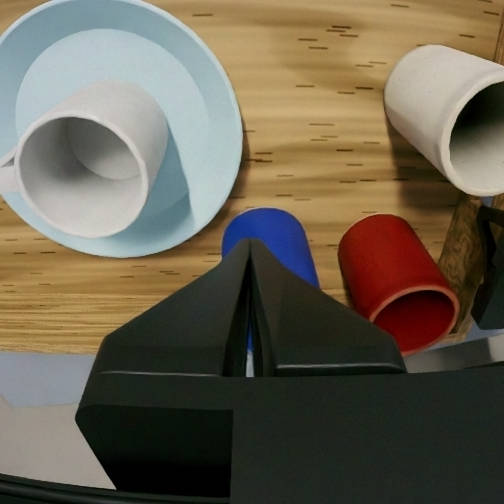

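>>> execute_actions(
  actions=[
    {"arm3":{"joints":{"joint2_rad":2.30,"joint3_rad":1.51,"joint4_rad":-0.64}}},
  ],
  cameras=[],
)

>>> execute_actions(
  actions=[
    {"arm3":{"joints":{"joint2_rad":2.435,"joint3_rad":1.535,"joint4_rad":-0.54}}},
  ],
  cameras=["arm3_cam_wrist"],
)

Scene clock: 71.47 s.
Joint torques (N m, as the arm reports them, + toward a larger angle): arm1=[ -1.45 -10.44  -2.61   0.01  -0.16   0.06] | arm2=[ 0.3   0.5  10.68  1.19 -0.05 -0.04] | arm3=[ -0.64 -23.32   8.1    1.33  -0.05   0.02] | arm4=[-0.78  9.58  4.83  2.3  -0.02  0.05]
arm1.joint_positions: joint1_rad=+1.468 joint2_rad=+2.436 joint3_rad=+0.671 joint4_rad=+0.204 joint5_rad=+0.006 joint6_rad=+1.685 gripper_m=+0.011
arm1.joint_status: not commanded
arm1.hand: x=-0.9389 y=-1.5321 z=+0.7737 quat_wxyz=(+0.001, +0.639, -0.769, +0.002) (m; scene frame)
arm2.joint_positions: joint1_rad=+0.106 joint2_rad=+0.523 joint3_rad=+0.786 joint4_rad=-1.241 joint5_rad=+0.081 joint6_rad=-0.192 gripper_m=+0.095
arm2.joint_status: not commanded
arm2.hand: x=+0.6587 y=-1.2732 z=+1.2310 quat_wxyz=(-0.054, +0.948, +0.121, -0.289) (m; scene frame)
arm3.joint_positions: joint1_rad=-0.301 joint2_rad=+2.303 joint3_rad=+1.497 joint4_rad=-0.653 joint5_rad=-0.001 joint6_rad=-1.683 gripper_m=+0.000
arm3.joint_status: all done
arm3.hand: x=-1.0850 y=-1.4308 z=+0.8273 quat_wxyz=(-0.027, +0.638, -0.769, +0.043) (m; scene frame)
arm4.joint_positions: joint1_rad=+0.074 joint2_rad=+0.089 joint3_rad=+1.366 joint4_rad=-1.476 joint5_rad=+0.129 joint6_rad=-0.125 gripper_m=+0.095
arm4.joint_status: not commanded
arm4.hand: x=+0.1709 y=-0.7514 z=+1.5049 quat_wxyz=(-0.404, -0.514, -0.579, +0.488) (m; scene frame)
pictures: none
No camera images: the call's "cameras" was empty. Leave "cameras" out to get every camera's image.

Scene clock: 72.63 s.
Joint torques (N m, as the arm reports them, + toward a larger angle): arm1=[ -1.25 -10.47  -2.65   0.14  -0.18   0.07] | arm2=[ 0.3   0.58 10.67  1.2  -0.06 -0.05] | arm3=[ -0.64 -22.01   7.58   1.15  -0.05   0.03] | arm4=[-0.66  9.51  4.77  2.3  -0.02  0.05]
arm1.joint_positions: joint1_rad=+1.468 joint2_rad=+2.436 joint3_rad=+0.671 joint4_rad=+0.204 joint5_rad=+0.006 joint6_rad=+1.685 gripper_m=+0.011
arm1.joint_status: not commanded
arm1.hand: x=-0.9389 y=-1.5321 z=+0.7737 quat_wxyz=(+0.001, +0.639, -0.769, +0.002) (m; scene frame)
arm2.joint_positions: joint1_rad=+0.106 joint2_rad=+0.523 joint3_rad=+0.786 joint4_rad=-1.241 joint5_rad=+0.081 joint6_rad=-0.192 gripper_m=+0.095
arm2.joint_status: not commanded
arm2.hand: x=+0.6587 y=-1.2732 z=+1.2310 quat_wxyz=(-0.054, +0.948, +0.121, -0.289) (m; scene frame)
arm3.joint_positions: joint1_rad=-0.301 joint2_rad=+2.423 joint3_rad=+1.520 joint4_rad=-0.552 joint5_rad=-0.001 joint6_rad=-1.683 gripper_m=+0.000
arm3.joint_status: all done
arm3.hand: x=-1.0856 y=-1.4307 z=+0.7659 quat_wxyz=(-0.029, +0.638, -0.769, +0.045) (m; scene frame)
arm4.joint_positions: joint1_rad=+0.074 joint2_rad=+0.089 joint3_rad=+1.366 joint4_rad=-1.476 joint5_rad=+0.129 joint6_rad=-0.125 gripper_m=+0.095
arm4.joint_status: not commanded
arm4.hand: x=+0.1709 y=-0.7514 z=+1.5049 quat_wxyz=(-0.404, -0.514, -0.579, +0.488) (m; scene frame)
pictures: arm3_cam_wrist
Images, in order (width x height): arm3_cam_wrist 504x504.

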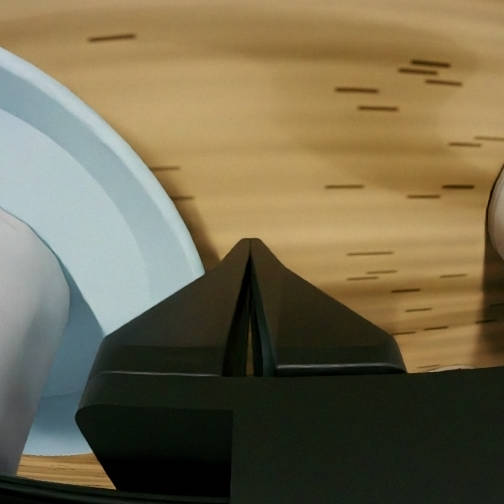

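>>> execute_actions(
  actions=[
    {"arm3":{"joints":{"joint4_rad":-0.74}}},
  ],
  cameras=["arm3_cam_wrist"],
)

>>> execute_actions(
  actions=[
    {"arm3":{"joints":{"joint4_rad":-0.64}}},
  ],
  cameras=[],
)

>>> execute_actions(
  actions=[
    {"arm3":{"joints":{"joint2_rad":2.12,"joint3_rad":1.47,"joint4_rad":-0.88}}},
  ],
  cameras=[],
)

>>> execute_actions(
  actions=[
    {"arm3":{"joints":{"joint1_rad":-0.2,"joint2_rad":1.3,"joint3_rad":1.2,"joint4_rad":-0.95,"joint6_rad":0,"gripper_m":0.07}}},
  ],
  cameras=["arm3_cam_wrist"],
)

Scene clock: 73.67 s.
Joint torques (N m, as the arm reports them, + toward a larger angle): arm1=[ -1.23 -10.95  -2.55   0.05  -0.21   0.07] | arm2=[ 0.3   0.46 10.7   1.18 -0.04 -0.05] | arm3=[ -0.64 -21.82   6.81  -0.65  -0.04   0.03] | arm4=[-0.7   9.44  4.73  2.24 -0.01  0.05]
arm1.joint_positions: joint1_rad=+1.468 joint2_rad=+2.436 joint3_rad=+0.671 joint4_rad=+0.204 joint5_rad=+0.006 joint6_rad=+1.685 gripper_m=+0.011
arm1.joint_status: not commanded
arm1.hand: x=-0.9389 y=-1.5321 z=+0.7737 quat_wxyz=(+0.001, +0.639, -0.769, +0.002) (m; scene frame)
arm2.joint_positions: joint1_rad=+0.106 joint2_rad=+0.523 joint3_rad=+0.786 joint4_rad=-1.241 joint5_rad=+0.081 joint6_rad=-0.192 gripper_m=+0.095
arm2.joint_status: not commanded
arm2.hand: x=+0.6587 y=-1.2732 z=+1.2310 quat_wxyz=(-0.054, +0.948, +0.121, -0.289) (m; scene frame)
arm3.joint_positions: joint1_rad=-0.301 joint2_rad=+2.423 joint3_rad=+1.524 joint4_rad=-0.721 joint5_rad=-0.001 joint6_rad=-1.684 gripper_m=+0.000
arm3.joint_status: all done
arm3.hand: x=-1.1235 y=-1.4191 z=+0.7657 quat_wxyz=(+0.016, +0.639, -0.769, -0.024) (m; scene frame)
arm4.joint_positions: joint1_rad=+0.074 joint2_rad=+0.089 joint3_rad=+1.366 joint4_rad=-1.476 joint5_rad=+0.129 joint6_rad=-0.125 gripper_m=+0.095
arm4.joint_status: not commanded
arm4.hand: x=+0.1709 y=-0.7514 z=+1.5049 quat_wxyz=(-0.404, -0.514, -0.579, +0.488) (m; scene frame)
pictures: arm3_cam_wrist
Images, in order (width x height): arm3_cam_wrist 504x504.

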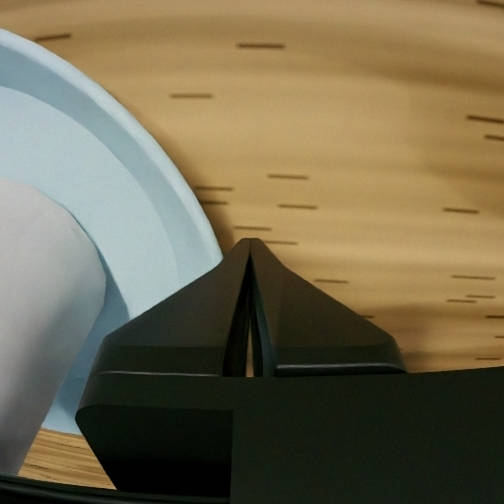

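Scene clock: 74.43 s.
Joint torques (N m, as the arm reports them, + toward a larger angle): arm1=[ -1.26 -11.08  -2.52   0.17  -0.17   0.06] | arm2=[ 0.35  0.6  10.68  1.2  -0.06 -0.05] | arm3=[ -0.45 -21.79   6.96   1.01  -0.04   0.02] | arm4=[-0.99  9.64  4.84  2.29 -0.02  0.05]
arm1.joint_positions: joint1_rad=+1.468 joint2_rad=+2.436 joint3_rad=+0.671 joint4_rad=+0.204 joint5_rad=+0.006 joint6_rad=+1.685 gripper_m=+0.011
arm1.joint_status: not commanded
arm1.hand: x=-0.9389 y=-1.5321 z=+0.7737 quat_wxyz=(+0.001, +0.639, -0.769, +0.002) (m; scene frame)
arm2.joint_positions: joint1_rad=+0.106 joint2_rad=+0.523 joint3_rad=+0.786 joint4_rad=-1.241 joint5_rad=+0.081 joint6_rad=-0.192 gripper_m=+0.095
arm2.joint_status: not commanded
arm2.hand: x=+0.6587 y=-1.2732 z=+1.2310 quat_wxyz=(-0.054, +0.948, +0.121, -0.289) (m; scene frame)
arm3.joint_positions: joint1_rad=-0.301 joint2_rad=+2.423 joint3_rad=+1.524 joint4_rad=-0.653 joint5_rad=-0.001 joint6_rad=-1.684 gripper_m=+0.000
arm3.joint_status: all done
arm3.hand: x=-1.1077 y=-1.4239 z=+0.7653 quat_wxyz=(-0.002, +0.639, -0.769, +0.004) (m; scene frame)
arm4.joint_positions: joint1_rad=+0.074 joint2_rad=+0.089 joint3_rad=+1.366 joint4_rad=-1.476 joint5_rad=+0.129 joint6_rad=-0.125 gripper_m=+0.095
arm4.joint_status: not commanded
arm4.hand: x=+0.1709 y=-0.7514 z=+1.5049 quat_wxyz=(-0.404, -0.514, -0.579, +0.488) (m; scene frame)
pictures: none
No camera images: the call's "cameras" was empty. Leave "cameras" out to get every camera's image.

Scene clock: 75.77 s.
Joint torques (N m, as the arm reports them, + toward a larger angle): arm1=[ -1.43 -10.47  -2.56   0.05  -0.19   0.07] | arm2=[ 0.46  0.66 10.69  1.2  -0.05 -0.06] | arm3=[ -0.45 -18.79   8.81  -0.17  -0.03   0.05] | arm4=[-0.77  9.41  4.81  2.24 -0.02  0.05]
arm1.joint_positions: joint1_rad=+1.468 joint2_rad=+2.436 joint3_rad=+0.671 joint4_rad=+0.204 joint5_rad=+0.006 joint6_rad=+1.685 gripper_m=+0.011
arm1.joint_status: not commanded
arm1.hand: x=-0.9389 y=-1.5321 z=+0.7737 quat_wxyz=(+0.001, +0.639, -0.769, +0.002) (m; scene frame)
arm2.joint_positions: joint1_rad=+0.106 joint2_rad=+0.523 joint3_rad=+0.786 joint4_rad=-1.241 joint5_rad=+0.081 joint6_rad=-0.192 gripper_m=+0.095
arm2.joint_status: not commanded
arm2.hand: x=+0.6587 y=-1.2732 z=+1.2310 quat_wxyz=(-0.054, +0.948, +0.121, -0.289) (m; scene frame)
arm3.joint_positions: joint1_rad=-0.301 joint2_rad=+2.088 joint3_rad=+1.463 joint4_rad=-0.867 joint5_rad=-0.001 joint6_rad=-1.685 gripper_m=+0.000
arm3.joint_status: all done
arm3.hand: x=-1.1031 y=-1.4249 z=+0.9383 quat_wxyz=(-0.018, +0.639, -0.769, +0.029) (m; scene frame)
arm4.joint_positions: joint1_rad=+0.074 joint2_rad=+0.089 joint3_rad=+1.366 joint4_rad=-1.476 joint5_rad=+0.129 joint6_rad=-0.125 gripper_m=+0.095
arm4.joint_status: not commanded
arm4.hand: x=+0.1709 y=-0.7514 z=+1.5049 quat_wxyz=(-0.404, -0.514, -0.579, +0.488) (m; scene frame)
pictures: none
No camera images: the call's "cameras" was empty. Leave "cameras" out to get every camera's image.

Scene clock: 78.00 s.
Joint torques (N m, as the arm reports them, + toward a larger angle): arm1=[ -1.74 -10.27  -2.56   0.1   -0.19   0.1 ] | arm2=[ 0.42  0.73 10.68  1.22 -0.06 -0.06] | arm3=[-1.55 -9.   12.09  1.2   0.05  0.18] | arm4=[-0.53  9.48  4.84  2.32 -0.03  0.06]
arm1.joint_positions: joint1_rad=+1.468 joint2_rad=+2.436 joint3_rad=+0.671 joint4_rad=+0.204 joint5_rad=+0.006 joint6_rad=+1.685 gripper_m=+0.011
arm1.joint_status: not commanded
arm1.hand: x=-0.9389 y=-1.5321 z=+0.7737 quat_wxyz=(+0.001, +0.639, -0.769, +0.002) (m; scene frame)
arm2.joint_positions: joint1_rad=+0.106 joint2_rad=+0.523 joint3_rad=+0.786 joint4_rad=-1.241 joint5_rad=+0.081 joint6_rad=-0.192 gripper_m=+0.095
arm2.joint_status: not commanded
arm2.hand: x=+0.6587 y=-1.2732 z=+1.2310 quat_wxyz=(-0.054, +0.948, +0.121, -0.289) (m; scene frame)
arm3.joint_positions: joint1_rad=-0.193 joint2_rad=+1.279 joint3_rad=+1.188 joint4_rad=-0.943 joint5_rad=-0.001 joint6_rad=-0.008 gripper_m=+0.070
arm3.joint_status: all done
arm3.hand: x=-1.1951 y=-1.3413 z=+1.2491 quat_wxyz=(-0.260, -0.088, -0.961, +0.026) (m; scene frame)
arm4.joint_positions: joint1_rad=+0.074 joint2_rad=+0.089 joint3_rad=+1.366 joint4_rad=-1.476 joint5_rad=+0.129 joint6_rad=-0.125 gripper_m=+0.095
arm4.joint_status: not commanded
arm4.hand: x=+0.1709 y=-0.7514 z=+1.5049 quat_wxyz=(-0.404, -0.514, -0.579, +0.488) (m; scene frame)
pictures: arm3_cam_wrist
Images, in order (width x height): arm3_cam_wrist 504x504.

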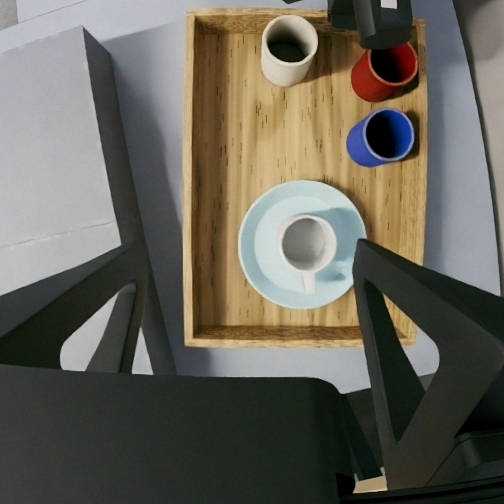

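>>> execute_actions(
  actions=[
    {"arm3":{"joints":{"joint1_rad":-0.36,"joint2_rad":1.62,"joint3_rad":0.62,"joint4_rad":-0.55,"joint6_rad":-1.765,"gripper_m":0.05}}},
  ],
  cameras=[],
)

>>> execute_actions(
  actions=[
    {"arm3":{"joints":{"joint2_rad":1.93,"joint3_rad":0.615,"joint4_rad":-0.236}}},
  ],
  cameras=["arm3_cam_wrist"],
)

Scene clock: 80.63 s.
Joint torques (N m, as the arm reports them, + toward a larger angle): arm1=[ -0.96 -10.74  -2.68   0.03  -0.19   0.08] | arm2=[ 0.36  0.62 10.72  1.23 -0.05 -0.06] | arm3=[ -0.4  -10.72   5.28   0.95  -0.12   0.04] | arm4=[-0.95  9.49  4.8   2.27 -0.03  0.06]
arm1.joint_positions: joint1_rad=+1.468 joint2_rad=+2.436 joint3_rad=+0.671 joint4_rad=+0.204 joint5_rad=+0.006 joint6_rad=+1.685 gripper_m=+0.011
arm1.joint_status: not commanded
arm1.hand: x=-0.9389 y=-1.5321 z=+0.7737 quat_wxyz=(+0.001, +0.639, -0.769, +0.002) (m; scene frame)
arm2.joint_positions: joint1_rad=+0.106 joint2_rad=+0.523 joint3_rad=+0.786 joint4_rad=-1.241 joint5_rad=+0.081 joint6_rad=-0.192 gripper_m=+0.095
arm2.joint_status: not commanded
arm2.hand: x=+0.6587 y=-1.2732 z=+1.2310 quat_wxyz=(-0.054, +0.948, +0.121, -0.289) (m; scene frame)
arm3.joint_positions: joint1_rad=-0.369 joint2_rad=+1.630 joint3_rad=+0.616 joint4_rad=-0.563 joint5_rad=+0.001 joint6_rad=-1.757 gripper_m=+0.050
arm3.joint_status: all done
arm3.hand: x=-1.3820 y=-1.3617 z=+0.9184 quat_wxyz=(+0.005, +0.641, -0.768, -0.006) (m; scene frame)
arm4.joint_positions: joint1_rad=+0.074 joint2_rad=+0.089 joint3_rad=+1.366 joint4_rad=-1.476 joint5_rad=+0.129 joint6_rad=-0.125 gripper_m=+0.095
arm4.joint_status: not commanded
arm4.hand: x=+0.1709 y=-0.7514 z=+1.5049 quat_wxyz=(-0.404, -0.514, -0.579, +0.488) (m; scene frame)
pictures: none
No camera images: the call's "cameras" was empty. Leave "cameras" out to get every camera's image.

Scene clock: 81.70 s.
Joint torques (N m, as the arm reports them, + toward a larger angle): arm1=[ -1.28 -10.62  -2.53   0.05  -0.21   0.05] | arm2=[ 0.26  0.49 10.74  1.25 -0.06 -0.05] | arm3=[ -0.44 -11.54   2.24   1.1   -0.12   0.01] | arm4=[-0.81  9.48  4.82  2.25  0.01  0.05]
arm1.joint_positions: joint1_rad=+1.468 joint2_rad=+2.436 joint3_rad=+0.671 joint4_rad=+0.204 joint5_rad=+0.006 joint6_rad=+1.685 gripper_m=+0.011
arm1.joint_status: not commanded
arm1.hand: x=-0.9389 y=-1.5321 z=+0.7737 quat_wxyz=(+0.001, +0.639, -0.769, +0.002) (m; scene frame)
arm2.joint_positions: joint1_rad=+0.106 joint2_rad=+0.523 joint3_rad=+0.786 joint4_rad=-1.241 joint5_rad=+0.081 joint6_rad=-0.192 gripper_m=+0.095
arm2.joint_status: not commanded
arm2.hand: x=+0.6587 y=-1.2732 z=+1.2310 quat_wxyz=(-0.054, +0.948, +0.121, -0.289) (m; scene frame)
arm3.joint_positions: joint1_rad=-0.369 joint2_rad=+1.926 joint3_rad=+0.616 joint4_rad=-0.250 joint5_rad=+0.001 joint6_rad=-1.758 gripper_m=+0.050
arm3.joint_status: all done
arm3.hand: x=-1.3772 y=-1.3639 z=+0.8310 quat_wxyz=(+0.001, +0.641, -0.768, +0.002) (m; scene frame)
arm4.joint_positions: joint1_rad=+0.074 joint2_rad=+0.089 joint3_rad=+1.366 joint4_rad=-1.476 joint5_rad=+0.129 joint6_rad=-0.125 gripper_m=+0.095
arm4.joint_status: not commanded
arm4.hand: x=+0.1709 y=-0.7514 z=+1.5049 quat_wxyz=(-0.404, -0.514, -0.579, +0.488) (m; scene frame)
pictures: arm3_cam_wrist
Images, in order (width x height): arm3_cam_wrist 504x504.

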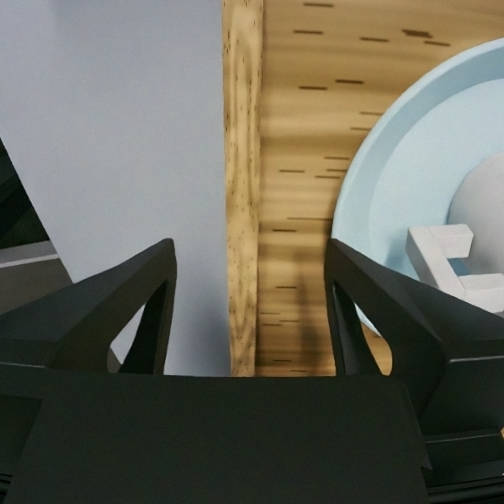

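>>> execute_actions(
  actions=[
    {"arm3":{"joints":{"joint2_rad":2.065,"joint3_rad":0.628,"joint4_rad":-0.135,"gripper_m":0.038}}},
  ],
  cameras=["arm3_cam_wrist"],
)

Scene clock: 82.70 s.
Joint torques (N m, as the arm reports them, + toward a larger angle): arm1=[ -1.11 -10.72  -2.56   0.08  -0.18   0.06] | arm2=[ 0.25  0.45 10.71  1.19 -0.06 -0.04] | arm3=[ -0.42 -11.35   1.17   0.95  -0.12   0.02] | arm4=[-0.76  9.33  4.78  2.34 -0.02  0.03]
arm1.joint_positions: joint1_rad=+1.468 joint2_rad=+2.436 joint3_rad=+0.671 joint4_rad=+0.204 joint5_rad=+0.006 joint6_rad=+1.685 gripper_m=+0.011
arm1.joint_status: not commanded
arm1.hand: x=-0.9389 y=-1.5321 z=+0.7737 quat_wxyz=(+0.001, +0.639, -0.769, +0.002) (m; scene frame)
arm2.joint_positions: joint1_rad=+0.106 joint2_rad=+0.523 joint3_rad=+0.786 joint4_rad=-1.241 joint5_rad=+0.081 joint6_rad=-0.192 gripper_m=+0.095
arm2.joint_status: not commanded
arm2.hand: x=+0.6587 y=-1.2732 z=+1.2310 quat_wxyz=(-0.054, +0.948, +0.121, -0.289) (m; scene frame)
arm3.joint_positions: joint1_rad=-0.369 joint2_rad=+2.057 joint3_rad=+0.624 joint4_rad=-0.148 joint5_rad=+0.001 joint6_rad=-1.758 gripper_m=+0.038
arm3.joint_status: all done
arm3.hand: x=-1.3870 y=-1.3602 z=+0.7934 quat_wxyz=(+0.006, +0.641, -0.767, -0.008) (m; scene frame)
arm4.joint_positions: joint1_rad=+0.074 joint2_rad=+0.089 joint3_rad=+1.366 joint4_rad=-1.476 joint5_rad=+0.129 joint6_rad=-0.125 gripper_m=+0.095
arm4.joint_status: not commanded
arm4.hand: x=+0.1709 y=-0.7514 z=+1.5049 quat_wxyz=(-0.404, -0.514, -0.579, +0.488) (m; scene frame)
pictures: arm3_cam_wrist
Images, in order (width x height): arm3_cam_wrist 504x504.

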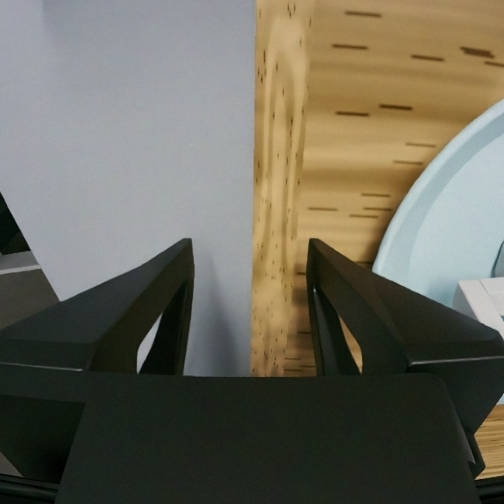

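>>> execute_actions(
  actions=[
    {"arm3":{"joints":{"joint2_rad":2.175,"joint3_rad":0.658,"joint4_rad":-0.04}}},
  ],
  cameras=[],
)

>>> execute_actions(
  actions=[
    {"arm3":{"joints":{"gripper_m":0.0}},"arm1":{"joints":{"gripper_m":0.0}}},
  ],
  cameras=["arm1_cam_wrist","arm3_cam_wrist"],
)

Scene clock: 83.77 s.
Joint torques (N m, as the arm reports them, + toward a larger angle): arm1=[ -1.13 -10.23  -2.51   0.08  -0.17   0.09] | arm2=[ 0.44  0.44 10.69  1.22 -0.06 -0.04] | arm3=[ -0.61 -11.68   0.43   1.04  -0.13   0.02] | arm4=[-0.59  9.59  4.8   2.34  0.    0.03]
arm1.joint_positions: joint1_rad=+1.468 joint2_rad=+2.436 joint3_rad=+0.671 joint4_rad=+0.204 joint5_rad=+0.006 joint6_rad=+1.685 gripper_m=+0.011
arm1.joint_status: not commanded
arm1.hand: x=-0.9389 y=-1.5321 z=+0.7737 quat_wxyz=(+0.001, +0.639, -0.769, +0.002) (m; scene frame)
arm2.joint_positions: joint1_rad=+0.106 joint2_rad=+0.523 joint3_rad=+0.786 joint4_rad=-1.241 joint5_rad=+0.081 joint6_rad=-0.192 gripper_m=+0.095
arm2.joint_status: not commanded
arm2.hand: x=+0.6587 y=-1.2732 z=+1.2310 quat_wxyz=(-0.054, +0.948, +0.121, -0.289) (m; scene frame)
arm3.joint_positions: joint1_rad=-0.369 joint2_rad=+2.162 joint3_rad=+0.657 joint4_rad=-0.053 joint5_rad=+0.001 joint6_rad=-1.758 gripper_m=+0.038
arm3.joint_status: all done
arm3.hand: x=-1.3793 y=-1.3633 z=+0.7639 quat_wxyz=(+0.001, +0.641, -0.767, +0.002) (m; scene frame)
arm4.joint_positions: joint1_rad=+0.074 joint2_rad=+0.089 joint3_rad=+1.366 joint4_rad=-1.476 joint5_rad=+0.129 joint6_rad=-0.125 gripper_m=+0.095
arm4.joint_status: not commanded
arm4.hand: x=+0.1709 y=-0.7514 z=+1.5049 quat_wxyz=(-0.404, -0.514, -0.579, +0.488) (m; scene frame)
pictures: none
No camera images: the call's "cameras" was empty. Leave "cameras" out to get every camera's image.

Scene clock: 84.33 s.
Joint torques (N m, as the arm reports them, + toward a larger angle): arm1=[ -1.17 -10.2   -2.44   0.11  -0.23   0.06] | arm2=[ 0.35  0.62 10.71  1.17 -0.05 -0.05] | arm3=[ -0.49 -11.81   0.47   0.9   -0.16  -0.02] | arm4=[-0.59  9.46  4.76  2.25 -0.01  0.07]
arm1.joint_positions: joint1_rad=+1.468 joint2_rad=+2.436 joint3_rad=+0.671 joint4_rad=+0.204 joint5_rad=+0.006 joint6_rad=+1.685 gripper_m=+0.011
arm1.joint_status: gripper_m off_target (ended at +0.011, target +0.000)
arm1.hand: x=-0.9390 y=-1.5321 z=+0.7737 quat_wxyz=(+0.002, +0.639, -0.769, +0.002) (m; scene frame)
arm2.joint_positions: joint1_rad=+0.106 joint2_rad=+0.523 joint3_rad=+0.786 joint4_rad=-1.241 joint5_rad=+0.081 joint6_rad=-0.192 gripper_m=+0.095
arm2.joint_status: not commanded
arm2.hand: x=+0.6587 y=-1.2732 z=+1.2310 quat_wxyz=(-0.054, +0.948, +0.121, -0.289) (m; scene frame)
arm3.joint_positions: joint1_rad=-0.369 joint2_rad=+2.162 joint3_rad=+0.655 joint4_rad=-0.051 joint5_rad=+0.002 joint6_rad=-1.754 gripper_m=+0.010
arm3.joint_status: gripper_m off_target (ended at +0.010, target +0.000)
arm3.hand: x=-1.3801 y=-1.3631 z=+0.7638 quat_wxyz=(+0.001, +0.639, -0.769, +0.002) (m; scene frame)
arm4.joint_positions: joint1_rad=+0.074 joint2_rad=+0.089 joint3_rad=+1.366 joint4_rad=-1.476 joint5_rad=+0.129 joint6_rad=-0.125 gripper_m=+0.095
arm4.joint_status: not commanded
arm4.hand: x=+0.1709 y=-0.7514 z=+1.5049 quat_wxyz=(-0.404, -0.514, -0.579, +0.488) (m; scene frame)
pictures: arm1_cam_wrist, arm3_cam_wrist
Images, in order (width x height): arm1_cam_wrist 504x504, arm3_cam_wrist 504x504.

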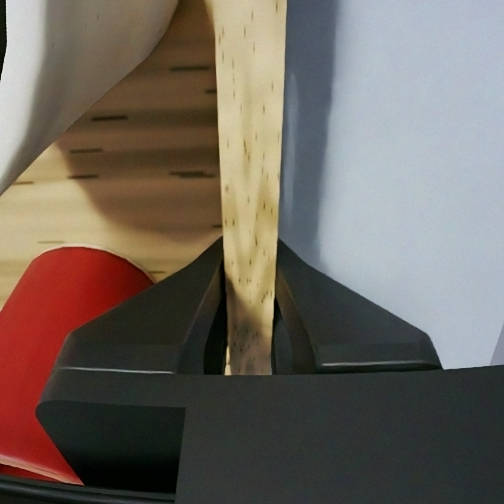

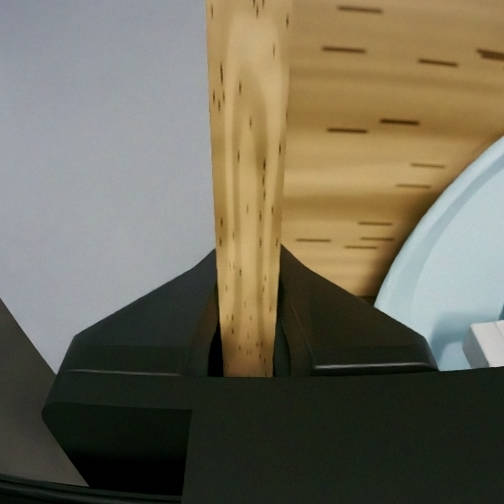

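>>> execute_actions(
  actions=[
    {"arm3":{"joints":{"joint2_rad":2.018,"joint3_rad":0.622,"joint4_rad":-0.172}},"arm1":{"joints":{"joint2_rad":2.268,"joint3_rad":0.605,"joint4_rad":0.095,"joint5_rad":0}}},
  ],
  cameras=["arm1_cam_wrist","arm3_cam_wrist"],
)

Scene clock: 85.37 s.
Joint torques (N m, as the arm reports them, + toward a larger angle): arm1=[ -1.38 -15.08  -4.32  -1.23  -0.33   0.07] | arm2=[ 0.19  0.47 10.71  1.19 -0.05 -0.05] | arm3=[ -0.47 -16.03   0.55  -1.01  -0.21  -0.06] | arm4=[-0.5   9.28  4.84  2.25 -0.02  0.06]
arm1.joint_positions: joint1_rad=+1.468 joint2_rad=+2.330 joint3_rad=+0.640 joint4_rad=+0.124 joint5_rad=+0.009 joint6_rad=+1.685 gripper_m=+0.011
arm1.joint_status: all done
arm1.hand: x=-0.9443 y=-1.5308 z=+0.8032 quat_wxyz=(-0.001, +0.639, -0.769, +0.003) (m; scene frame)
arm2.joint_positions: joint1_rad=+0.106 joint2_rad=+0.523 joint3_rad=+0.786 joint4_rad=-1.241 joint5_rad=+0.081 joint6_rad=-0.192 gripper_m=+0.095
arm2.joint_status: not commanded
arm2.hand: x=+0.6587 y=-1.2732 z=+1.2310 quat_wxyz=(-0.054, +0.948, +0.121, -0.289) (m; scene frame)
arm3.joint_positions: joint1_rad=-0.369 joint2_rad=+2.064 joint3_rad=+0.626 joint4_rad=-0.143 joint5_rad=+0.002 joint6_rad=-1.752 gripper_m=+0.010
arm3.joint_status: all done
arm3.hand: x=-1.3865 y=-1.3607 z=+0.7913 quat_wxyz=(+0.007, +0.639, -0.769, -0.007) (m; scene frame)
arm4.joint_positions: joint1_rad=+0.074 joint2_rad=+0.089 joint3_rad=+1.366 joint4_rad=-1.476 joint5_rad=+0.129 joint6_rad=-0.125 gripper_m=+0.095
arm4.joint_status: not commanded
arm4.hand: x=+0.1709 y=-0.7514 z=+1.5049 quat_wxyz=(-0.404, -0.514, -0.579, +0.488) (m; scene frame)
pictures: arm1_cam_wrist, arm3_cam_wrist
Images, in order (width x height): arm1_cam_wrist 504x504, arm3_cam_wrist 504x504.

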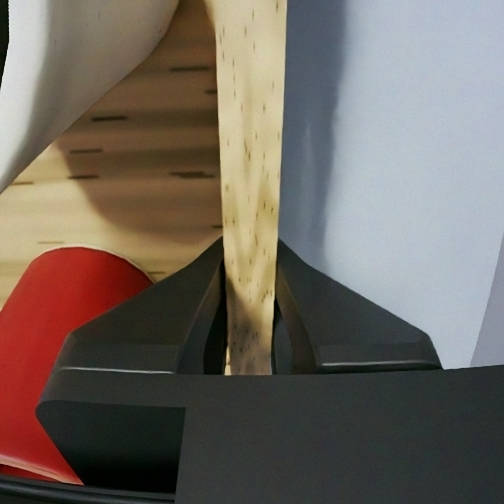

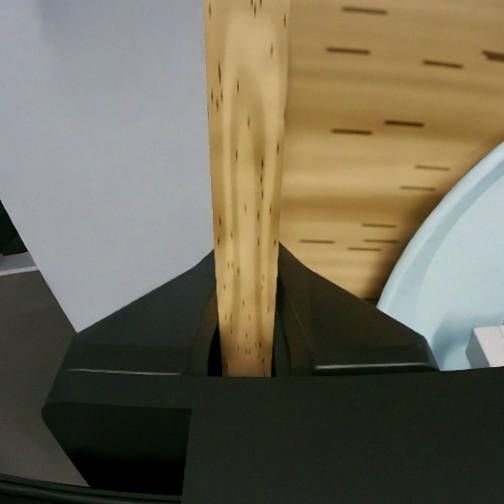

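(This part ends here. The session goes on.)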